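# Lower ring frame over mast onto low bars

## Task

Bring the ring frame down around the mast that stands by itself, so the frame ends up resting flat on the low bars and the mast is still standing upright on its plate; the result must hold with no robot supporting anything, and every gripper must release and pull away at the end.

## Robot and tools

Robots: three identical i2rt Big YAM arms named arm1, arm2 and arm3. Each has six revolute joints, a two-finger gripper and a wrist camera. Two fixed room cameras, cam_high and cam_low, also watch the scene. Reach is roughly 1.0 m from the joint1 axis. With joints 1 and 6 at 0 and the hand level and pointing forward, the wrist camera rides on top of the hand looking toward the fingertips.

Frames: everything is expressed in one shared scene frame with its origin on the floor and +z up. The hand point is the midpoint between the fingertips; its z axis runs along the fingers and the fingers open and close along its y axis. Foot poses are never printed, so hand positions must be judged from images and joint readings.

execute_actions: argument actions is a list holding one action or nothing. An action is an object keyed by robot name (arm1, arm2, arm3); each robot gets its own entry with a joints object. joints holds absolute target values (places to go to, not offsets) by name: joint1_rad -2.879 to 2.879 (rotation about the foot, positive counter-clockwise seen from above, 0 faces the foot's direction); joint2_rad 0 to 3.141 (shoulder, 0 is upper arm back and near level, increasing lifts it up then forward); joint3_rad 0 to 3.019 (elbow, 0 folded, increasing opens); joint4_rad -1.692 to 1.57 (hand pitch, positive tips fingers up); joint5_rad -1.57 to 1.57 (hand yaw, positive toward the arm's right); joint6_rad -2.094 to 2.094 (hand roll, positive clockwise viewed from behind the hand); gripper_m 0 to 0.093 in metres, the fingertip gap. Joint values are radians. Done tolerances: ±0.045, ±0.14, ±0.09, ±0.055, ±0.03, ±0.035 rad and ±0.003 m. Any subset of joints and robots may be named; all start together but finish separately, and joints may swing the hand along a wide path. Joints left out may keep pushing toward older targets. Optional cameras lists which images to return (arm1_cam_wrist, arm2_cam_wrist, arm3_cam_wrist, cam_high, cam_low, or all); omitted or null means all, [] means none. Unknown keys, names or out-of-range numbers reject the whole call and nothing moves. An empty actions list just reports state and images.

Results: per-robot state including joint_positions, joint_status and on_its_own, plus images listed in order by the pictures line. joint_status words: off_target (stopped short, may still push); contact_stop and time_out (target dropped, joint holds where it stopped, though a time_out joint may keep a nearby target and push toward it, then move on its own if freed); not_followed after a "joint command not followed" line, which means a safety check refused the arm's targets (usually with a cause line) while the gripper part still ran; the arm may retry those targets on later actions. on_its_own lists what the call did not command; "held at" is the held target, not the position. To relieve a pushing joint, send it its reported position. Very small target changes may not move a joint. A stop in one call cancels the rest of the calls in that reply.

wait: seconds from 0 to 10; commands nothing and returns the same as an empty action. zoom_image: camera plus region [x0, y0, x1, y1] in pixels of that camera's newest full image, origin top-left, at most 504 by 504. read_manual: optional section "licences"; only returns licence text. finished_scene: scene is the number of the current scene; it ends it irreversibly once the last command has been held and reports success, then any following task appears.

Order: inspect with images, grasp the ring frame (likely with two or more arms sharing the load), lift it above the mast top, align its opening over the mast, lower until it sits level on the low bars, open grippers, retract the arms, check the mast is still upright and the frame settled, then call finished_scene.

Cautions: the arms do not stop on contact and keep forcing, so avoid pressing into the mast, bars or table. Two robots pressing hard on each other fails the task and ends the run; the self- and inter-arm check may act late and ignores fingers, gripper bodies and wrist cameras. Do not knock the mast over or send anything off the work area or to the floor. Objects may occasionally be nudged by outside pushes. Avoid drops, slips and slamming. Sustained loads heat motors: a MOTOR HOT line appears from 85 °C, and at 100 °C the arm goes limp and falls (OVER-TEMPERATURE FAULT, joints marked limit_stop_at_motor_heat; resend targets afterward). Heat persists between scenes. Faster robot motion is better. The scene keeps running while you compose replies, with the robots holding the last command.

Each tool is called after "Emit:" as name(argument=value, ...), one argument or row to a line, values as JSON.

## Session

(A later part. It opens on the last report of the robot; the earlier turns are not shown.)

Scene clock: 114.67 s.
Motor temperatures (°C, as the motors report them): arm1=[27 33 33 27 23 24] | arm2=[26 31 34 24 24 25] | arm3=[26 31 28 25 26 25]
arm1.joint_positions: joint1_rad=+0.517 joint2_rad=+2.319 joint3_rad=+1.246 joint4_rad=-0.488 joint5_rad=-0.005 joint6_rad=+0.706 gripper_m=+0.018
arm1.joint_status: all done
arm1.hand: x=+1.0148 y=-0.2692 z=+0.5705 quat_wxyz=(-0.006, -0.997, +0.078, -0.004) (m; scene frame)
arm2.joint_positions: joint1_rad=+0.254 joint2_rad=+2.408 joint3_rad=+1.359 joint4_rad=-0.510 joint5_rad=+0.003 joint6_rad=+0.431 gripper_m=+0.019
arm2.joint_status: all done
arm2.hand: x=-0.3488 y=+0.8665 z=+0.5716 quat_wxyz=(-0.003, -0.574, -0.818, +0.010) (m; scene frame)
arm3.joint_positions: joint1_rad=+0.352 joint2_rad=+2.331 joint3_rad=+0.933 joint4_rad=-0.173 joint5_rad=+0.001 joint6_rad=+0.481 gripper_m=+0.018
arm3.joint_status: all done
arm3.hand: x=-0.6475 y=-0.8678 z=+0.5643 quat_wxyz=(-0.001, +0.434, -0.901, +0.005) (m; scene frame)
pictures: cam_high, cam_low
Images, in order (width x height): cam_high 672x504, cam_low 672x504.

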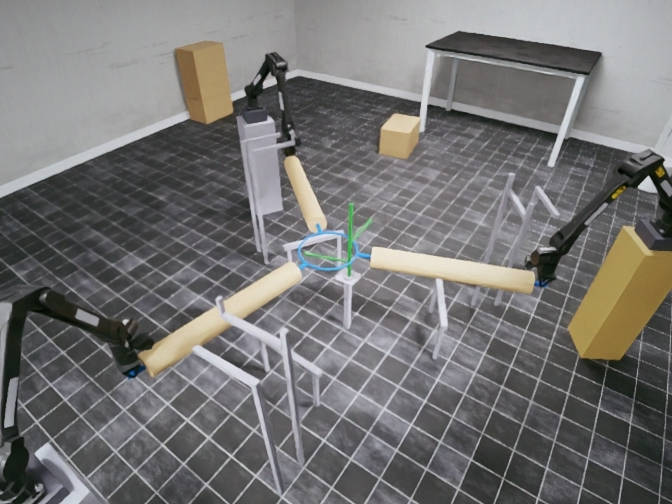

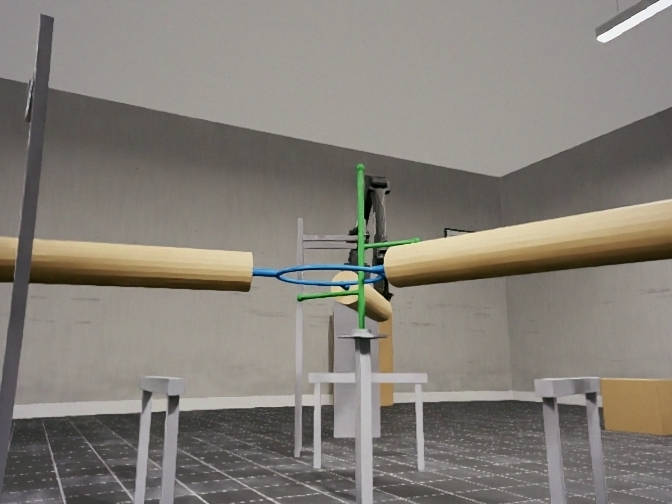

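Emit:
execute_actions(
  actions=[
    {"arm1":{"joints":{"joint1_rad":0.517,"joint2_rad":2.385,"joint3_rad":1.29,"joint4_rad":-0.45}},"arm2":{"joints":{"joint1_rad":0.254,"joint2_rad":2.458,"joint3_rad":1.42,"joint4_rad":-0.482}},"arm3":{"joints":{"joint1_rad":0.352,"joint2_rad":2.385,"joint3_rad":0.96,"joint4_rad":-0.128}}},
  ],
  cameras=["cam_high"],
)

Emit:
zoom_image(
  camera="cam_high",
  region=[280,170,420,310],
)

Scene clock: 126.93 s.
Motor temperatures (°C, as the motors report them): arm1=[27 32 33 27 23 24] | arm2=[26 31 34 24 24 25] | arm3=[26 31 28 25 26 25]
arm1.joint_positions: joint1_rad=+0.516 joint2_rad=+2.387 joint3_rad=+1.267 joint4_rad=-0.447 joint5_rad=+0.001 joint6_rad=+0.704 gripper_m=+0.018
arm1.joint_status: all done
arm1.hand: x=+1.0161 y=-0.2668 z=+0.5410 quat_wxyz=(-0.002, -0.997, +0.078, -0.004) (m; scene frame)
arm2.joint_positions: joint1_rad=+0.254 joint2_rad=+2.472 joint3_rad=+1.387 joint4_rad=-0.482 joint5_rad=+0.000 joint6_rad=+0.430 gripper_m=+0.019
arm2.joint_status: all done
arm2.hand: x=-0.3503 y=+0.8679 z=+0.5434 quat_wxyz=(+0.001, -0.574, -0.819, +0.008) (m; scene frame)
arm3.joint_positions: joint1_rad=+0.352 joint2_rad=+2.397 joint3_rad=+0.960 joint4_rad=-0.128 joint5_rad=+0.002 joint6_rad=+0.481 gripper_m=+0.018
arm3.joint_status: all done
arm3.hand: x=-0.6470 y=-0.8673 z=+0.5408 quat_wxyz=(-0.003, +0.435, -0.901, +0.004) (m; scene frame)
pictures: cam_high
Images, in order (width x height): cam_high 672x504.

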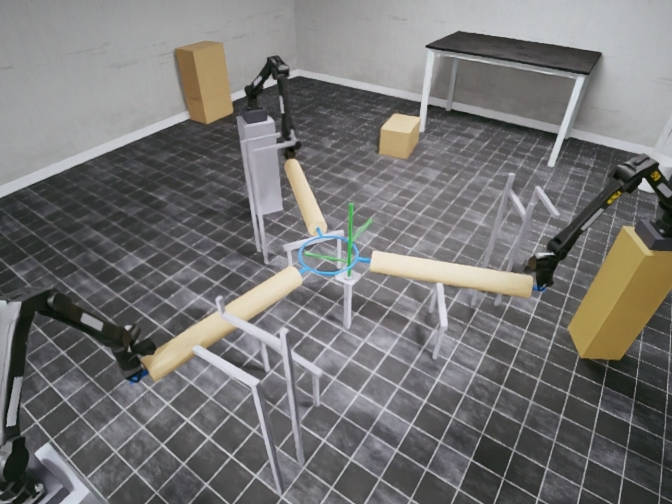

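Region (280, 170, 420, 310) of cam_high's 672x504 image, scaled by 3.600, with more detail than that image has.

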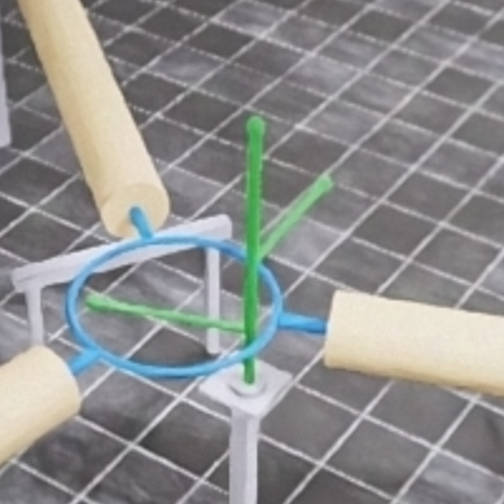

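Emit:
execute_actions(
  actions=[
    {"arm1":{"joints":{"joint1_rad":0.53,"joint2_rad":2.468,"joint3_rad":1.328,"joint4_rad":-0.405}},"arm2":{"joints":{"joint2_rad":2.542,"joint3_rad":1.476,"joint4_rad":-0.445}},"arm3":{"joints":{"joint2_rad":2.483,"joint3_rad":1.0,"joint4_rad":-0.08}}},
  ],
  cameras=["cam_high"],
)

Emit:
execute_actions(
  actions=[
    {"arm1":{"joints":{"joint2_rad":2.553,"joint3_rad":1.372,"joint4_rad":-0.364}},"arm2":{"joints":{"joint2_rad":2.626,"joint3_rad":1.522,"joint4_rad":-0.411}},"arm3":{"joints":{"joint2_rad":2.58,"joint3_rad":1.06,"joint4_rad":-0.037}}},
  ],
  cameras=["cam_high","cam_low"],
)

Scene clock: 135.43 s.
Motor temperatures (°C, as the motors report them): arm1=[27 32 33 27 23 24] | arm2=[26 32 34 24 24 25] | arm3=[26 31 27 25 26 25]
arm1.joint_positions: joint1_rad=+0.523 joint2_rad=+2.473 joint3_rad=+1.309 joint4_rad=-0.401 joint5_rad=+0.000 joint6_rad=+0.706 gripper_m=+0.018
arm1.joint_status: all done
arm1.hand: x=+1.0169 y=-0.2714 z=+0.5056 quat_wxyz=(-0.003, -0.997, +0.075, -0.004) (m; scene frame)
arm2.joint_positions: joint1_rad=+0.254 joint2_rad=+2.562 joint3_rad=+1.443 joint4_rad=-0.446 joint5_rad=+0.002 joint6_rad=+0.430 gripper_m=+0.019
arm2.joint_status: all done
arm2.hand: x=-0.3479 y=+0.8644 z=+0.5063 quat_wxyz=(+0.000, -0.574, -0.819, +0.009) (m; scene frame)
arm3.joint_positions: joint1_rad=+0.352 joint2_rad=+2.497 joint3_rad=+1.006 joint4_rad=-0.076 joint5_rad=+0.004 joint6_rad=+0.481 gripper_m=+0.018
arm3.joint_status: all done
arm3.hand: x=-0.6469 y=-0.8695 z=+0.5053 quat_wxyz=(-0.003, +0.435, -0.901, +0.005) (m; scene frame)
pictures: cam_high
Images, in order (width x height): cam_high 672x504.

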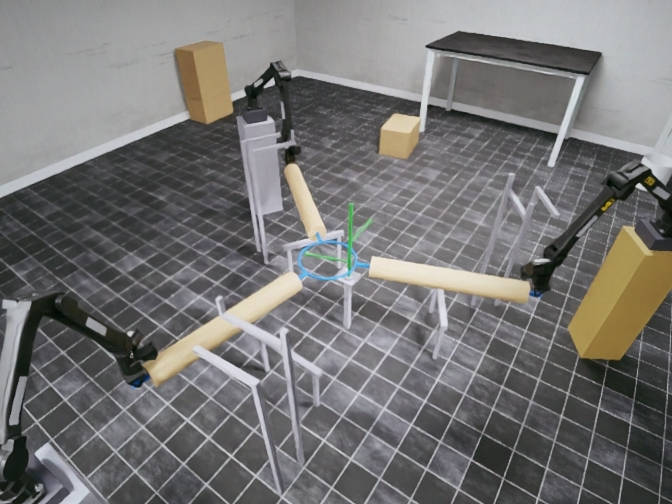

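Scene clock: 136.20 s.
Motor temperatures (°C, as the motors report them): arm1=[27 32 33 27 23 24] | arm2=[26 32 34 24 24 25] | arm3=[26 31 27 25 26 25]
arm1.joint_positions: joint1_rad=+0.524 joint2_rad=+2.558 joint3_rad=+1.355 joint4_rad=-0.361 joint5_rad=+0.000 joint6_rad=+0.708 gripper_m=+0.018
arm1.joint_status: all done
arm1.hand: x=+1.0171 y=-0.2720 z=+0.4704 quat_wxyz=(-0.003, -0.997, +0.075, -0.003) (m; scene frame)
arm2.joint_positions: joint1_rad=+0.254 joint2_rad=+2.644 joint3_rad=+1.493 joint4_rad=-0.412 joint5_rad=+0.002 joint6_rad=+0.430 gripper_m=+0.019
arm2.joint_status: all done
arm2.hand: x=-0.3479 y=+0.8637 z=+0.4719 quat_wxyz=(-0.001, -0.574, -0.819, +0.009) (m; scene frame)
arm3.joint_positions: joint1_rad=+0.352 joint2_rad=+2.596 joint3_rad=+1.065 joint4_rad=-0.036 joint5_rad=+0.003 joint6_rad=+0.481 gripper_m=+0.018
arm3.joint_status: all done
arm3.hand: x=-0.6467 y=-0.8695 z=+0.4697 quat_wxyz=(-0.003, +0.435, -0.901, +0.005) (m; scene frame)
pictures: cam_high, cam_low
Images, in order (width x height): cam_high 672x504, cam_low 672x504.

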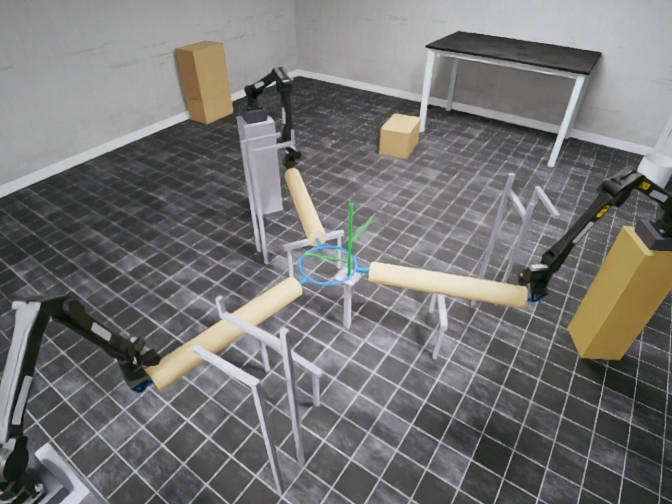

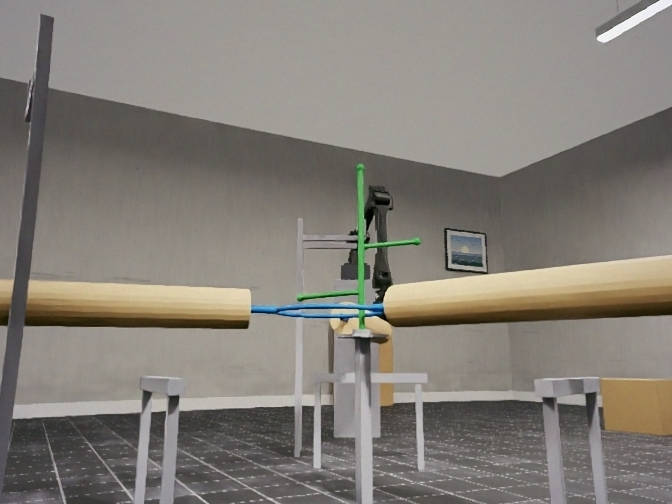

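Emit:
execute_actions(
  actions=[
    {"arm1":{"joints":{"joint1_rad":0.295,"joint6_rad":0.485,"joint3_rad":1.335,"joint4_rad":-0.334}},"arm2":{"joints":{"joint1_rad":0.365,"joint6_rad":0.54,"joint2_rad":2.53,"joint3_rad":1.19,"joint4_rad":-0.168}},"arm3":{"joints":{"joint1_rad":0.475,"joint6_rad":0.61,"joint2_rad":2.635,"joint3_rad":1.36,"joint4_rad":-0.275}}},
  ],
  cameras=["cam_low"],
)

Emit:
execute_actions(
  actions=[
    {"arm1":{"joints":{"joint2_rad":2.785,"joint3_rad":1.505,"joint4_rad":-0.263}},"arm2":{"joints":{"joint2_rad":2.805,"joint3_rad":1.39,"joint4_rad":-0.105}},"arm3":{"joints":{"joint2_rad":2.865,"joint3_rad":1.555,"joint4_rad":-0.224}}},
  ],
  cameras=["cam_low"],
)

Emit:
execute_actions(
  actions=[
    {"arm1":{"joints":{"joint2_rad":2.86,"joint3_rad":1.545}},"arm2":{"joints":{"joint2_rad":2.885,"joint3_rad":1.43}},"arm3":{"joints":{"joint2_rad":2.945,"joint3_rad":1.6}}},
  ],
  cameras=["cam_high","cam_low"],
)

Scene clock: 151.70 s.
Motor temperatures (°C, as the motors report them): arm1=[27 33 32 27 23 24] | arm2=[26 32 34 24 24 25] | arm3=[26 31 27 25 26 25]
arm1.joint_positions: joint1_rad=+0.293 joint2_rad=+2.558 joint3_rad=+1.330 joint4_rad=-0.337 joint5_rad=-0.004 joint6_rad=+0.476 gripper_m=+0.018
arm1.joint_status: all done
arm1.hand: x=+0.9752 y=-0.1623 z=+0.4664 quat_wxyz=(-0.003, -0.997, +0.075, -0.004) (m; scene frame)
arm2.joint_positions: joint1_rad=+0.365 joint2_rad=+2.585 joint3_rad=+1.183 joint4_rad=-0.175 joint5_rad=+0.001 joint6_rad=+0.534 gripper_m=+0.019
arm2.joint_status: all done
arm2.hand: x=-0.3875 y=+0.9735 z=+0.4647 quat_wxyz=(+0.006, -0.571, -0.821, +0.008) (m; scene frame)
arm3.joint_positions: joint1_rad=+0.478 joint2_rad=+2.646 joint3_rad=+1.366 joint4_rad=-0.269 joint5_rad=+0.002 joint6_rad=+0.604 gripper_m=+0.018
arm3.joint_status: all done
arm3.hand: x=-0.6897 y=-0.7584 z=+0.4659 quat_wxyz=(-0.007, +0.436, -0.900, -0.003) (m; scene frame)
pictures: cam_low
Images, in order (width x height): cam_low 672x504.

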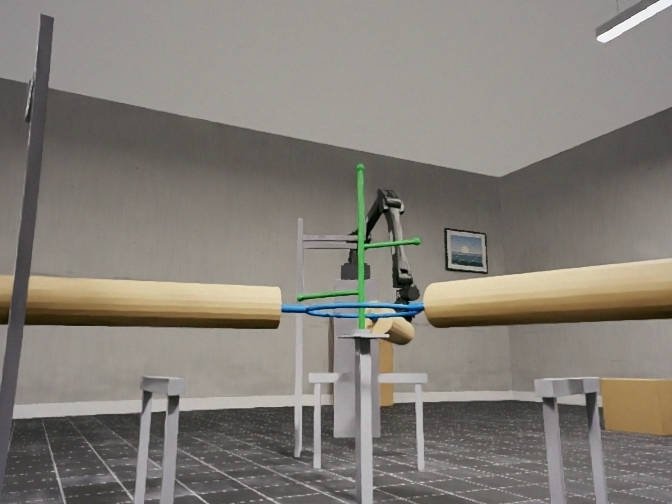

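Scene clock: 152.73 s.
Motor temperatures (°C, as the motors report them): arm1=[27 33 32 27 23 24] | arm2=[26 32 34 24 24 25] | arm3=[26 31 27 25 26 25]
arm1.joint_positions: joint1_rad=+0.302 joint2_rad=+2.799 joint3_rad=+1.496 joint4_rad=-0.259 joint5_rad=-0.004 joint6_rad=+0.486 gripper_m=+0.018
arm1.joint_status: all done
arm1.hand: x=+0.9792 y=-0.1664 z=+0.3688 quat_wxyz=(-0.004, -0.997, +0.076, -0.003) (m; scene frame)
arm2.joint_positions: joint1_rad=+0.365 joint2_rad=+2.836 joint3_rad=+1.379 joint4_rad=-0.112 joint5_rad=+0.005 joint6_rad=+0.535 gripper_m=+0.019
arm2.joint_status: all done
arm2.hand: x=-0.3843 y=+0.9682 z=+0.3688 quat_wxyz=(+0.002, -0.572, -0.820, +0.010) (m; scene frame)
arm3.joint_positions: joint1_rad=+0.472 joint2_rad=+2.892 joint3_rad=+1.555 joint4_rad=-0.215 joint5_rad=+0.005 joint6_rad=+0.602 gripper_m=+0.018
arm3.joint_status: all done
arm3.hand: x=-0.6857 y=-0.7623 z=+0.3680 quat_wxyz=(-0.008, +0.434, -0.901, -0.002) (m; scene frame)
pictures: cam_low
Images, in order (width x height): cam_low 672x504.

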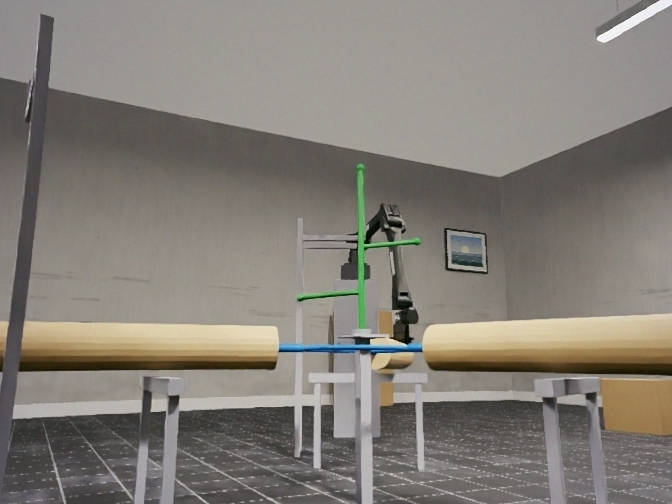

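Scene clock: 153.43 s.
Motor temperatures (°C, as the motors report them): arm1=[27 33 32 27 23 24] | arm2=[26 32 34 24 24 25] | arm3=[26 31 27 25 26 25]
arm1.joint_positions: joint1_rad=+0.302 joint2_rad=+2.837 joint3_rad=+1.531 joint4_rad=-0.262 joint5_rad=-0.007 joint6_rad=+0.486 gripper_m=+0.018
arm1.joint_status: all done
arm1.hand: x=+0.9796 y=-0.1670 z=+0.3542 quat_wxyz=(-0.004, -0.997, +0.076, -0.006) (m; scene frame)
arm2.joint_positions: joint1_rad=+0.365 joint2_rad=+2.864 joint3_rad=+1.408 joint4_rad=-0.117 joint5_rad=+0.002 joint6_rad=+0.535 gripper_m=+0.018
arm2.joint_status: all done
arm2.hand: x=-0.3841 y=+0.9684 z=+0.3580 quat_wxyz=(+0.004, -0.572, -0.820, +0.009) (m; scene frame)
arm3.joint_positions: joint1_rad=+0.472 joint2_rad=+2.928 joint3_rad=+1.591 joint4_rad=-0.219 joint5_rad=+0.003 joint6_rad=+0.602 gripper_m=+0.018
arm3.joint_status: all done
arm3.hand: x=-0.6860 y=-0.7631 z=+0.3539 quat_wxyz=(-0.005, +0.434, -0.901, +0.000) (m; scene frame)
pictures: cam_high, cam_low
Images, in order (width x height): cam_high 672x504, cam_low 672x504.

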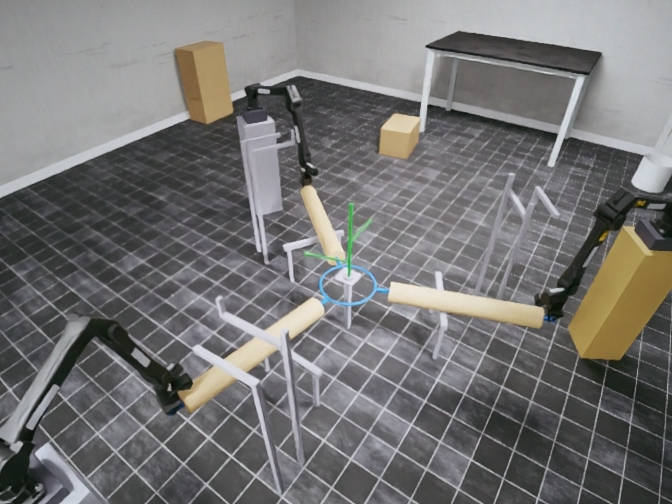

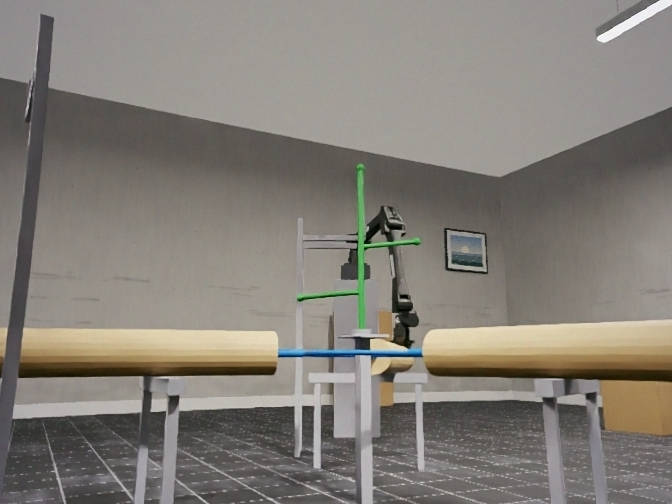

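Emit:
execute_actions(
  actions=[
    {"arm1":{"joints":{"gripper_m":0.07}},"arm2":{"joints":{"gripper_m":0.07}},"arm3":{"joints":{"gripper_m":0.07}}},
  ],
  cameras=[],
)

Emit:
execute_actions(
  actions=[
    {"arm1":{"joints":{"joint2_rad":2.33,"joint3_rad":1.05,"joint4_rad":-0.38}},"arm2":{"joints":{"joint2_rad":2.35,"joint3_rad":0.92,"joint4_rad":-0.23}},"arm3":{"joints":{"joint2_rad":2.4,"joint3_rad":1.08,"joint4_rad":-0.34}}},
  ],
  cameras=["cam_low","cam_high"],
)

Scene clock: 161.47 s.
Motor temperatures (°C, as the motors report them): arm1=[27 32 32 27 23 24] | arm2=[26 32 33 24 24 25] | arm3=[26 31 27 25 26 25]
arm1.joint_positions: joint1_rad=+0.301 joint2_rad=+2.837 joint3_rad=+1.531 joint4_rad=-0.262 joint5_rad=-0.002 joint6_rad=+0.486 gripper_m=+0.070
arm1.joint_status: all done
arm1.hand: x=+0.9793 y=-0.1660 z=+0.3542 quat_wxyz=(-0.002, -0.997, +0.076, -0.005) (m; scene frame)
arm2.joint_positions: joint1_rad=+0.365 joint2_rad=+2.869 joint3_rad=+1.414 joint4_rad=-0.117 joint5_rad=+0.002 joint6_rad=+0.535 gripper_m=+0.070
arm2.joint_status: all done
arm2.hand: x=-0.3833 y=+0.9677 z=+0.3562 quat_wxyz=(+0.003, -0.572, -0.820, +0.009) (m; scene frame)
arm3.joint_positions: joint1_rad=+0.472 joint2_rad=+2.931 joint3_rad=+1.591 joint4_rad=-0.219 joint5_rad=+0.003 joint6_rad=+0.603 gripper_m=+0.070
arm3.joint_status: all done
arm3.hand: x=-0.6861 y=-0.7646 z=+0.3527 quat_wxyz=(-0.005, +0.434, -0.901, +0.001) (m; scene frame)
pictures: none
No camera images: the call's "cameras" was empty. Leave "cameras" out to get every camera's image.

Scene clock: 162.90 s.
Motor temperatures (°C, as the motors report them): arm1=[27 32 32 27 23 24] | arm2=[26 32 33 24 24 25] | arm3=[26 31 27 25 26 25]
arm1.joint_positions: joint1_rad=+0.301 joint2_rad=+2.317 joint3_rad=+1.052 joint4_rad=-0.378 joint5_rad=-0.002 joint6_rad=+0.486 gripper_m=+0.070
arm1.joint_status: all done
arm1.hand: x=+1.0505 y=-0.1401 z=+0.5434 quat_wxyz=(+0.013, -0.996, +0.076, -0.040) (m; scene frame)
arm2.joint_positions: joint1_rad=+0.365 joint2_rad=+2.346 joint3_rad=+0.926 joint4_rad=-0.224 joint5_rad=+0.002 joint6_rad=+0.535 gripper_m=+0.070
arm2.joint_status: all done
arm2.hand: x=-0.4382 y=+1.0162 z=+0.5453 quat_wxyz=(+0.039, -0.572, -0.820, +0.006) (m; scene frame)
arm3.joint_positions: joint1_rad=+0.472 joint2_rad=+2.389 joint3_rad=+1.085 joint4_rad=-0.338 joint5_rad=+0.003 joint6_rad=+0.603 gripper_m=+0.070
arm3.joint_status: all done
arm3.hand: x=-0.6921 y=-0.8316 z=+0.5538 quat_wxyz=(+0.016, +0.433, -0.901, +0.037) (m; scene frame)
pictures: cam_high, cam_low
Images, in order (width x height): cam_high 672x504, cam_low 672x504.

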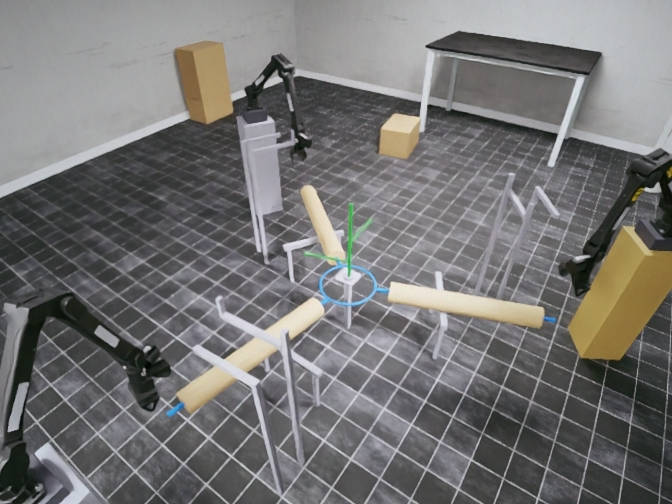

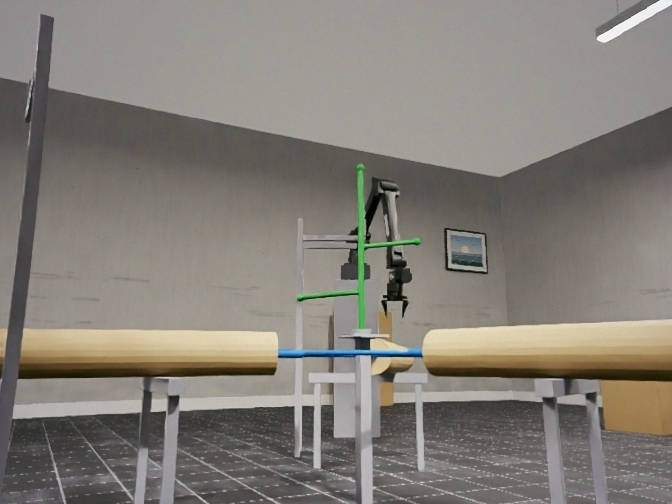

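Emit:
finished_scene(
  scene=2,
)

The scene is finished: the task was done.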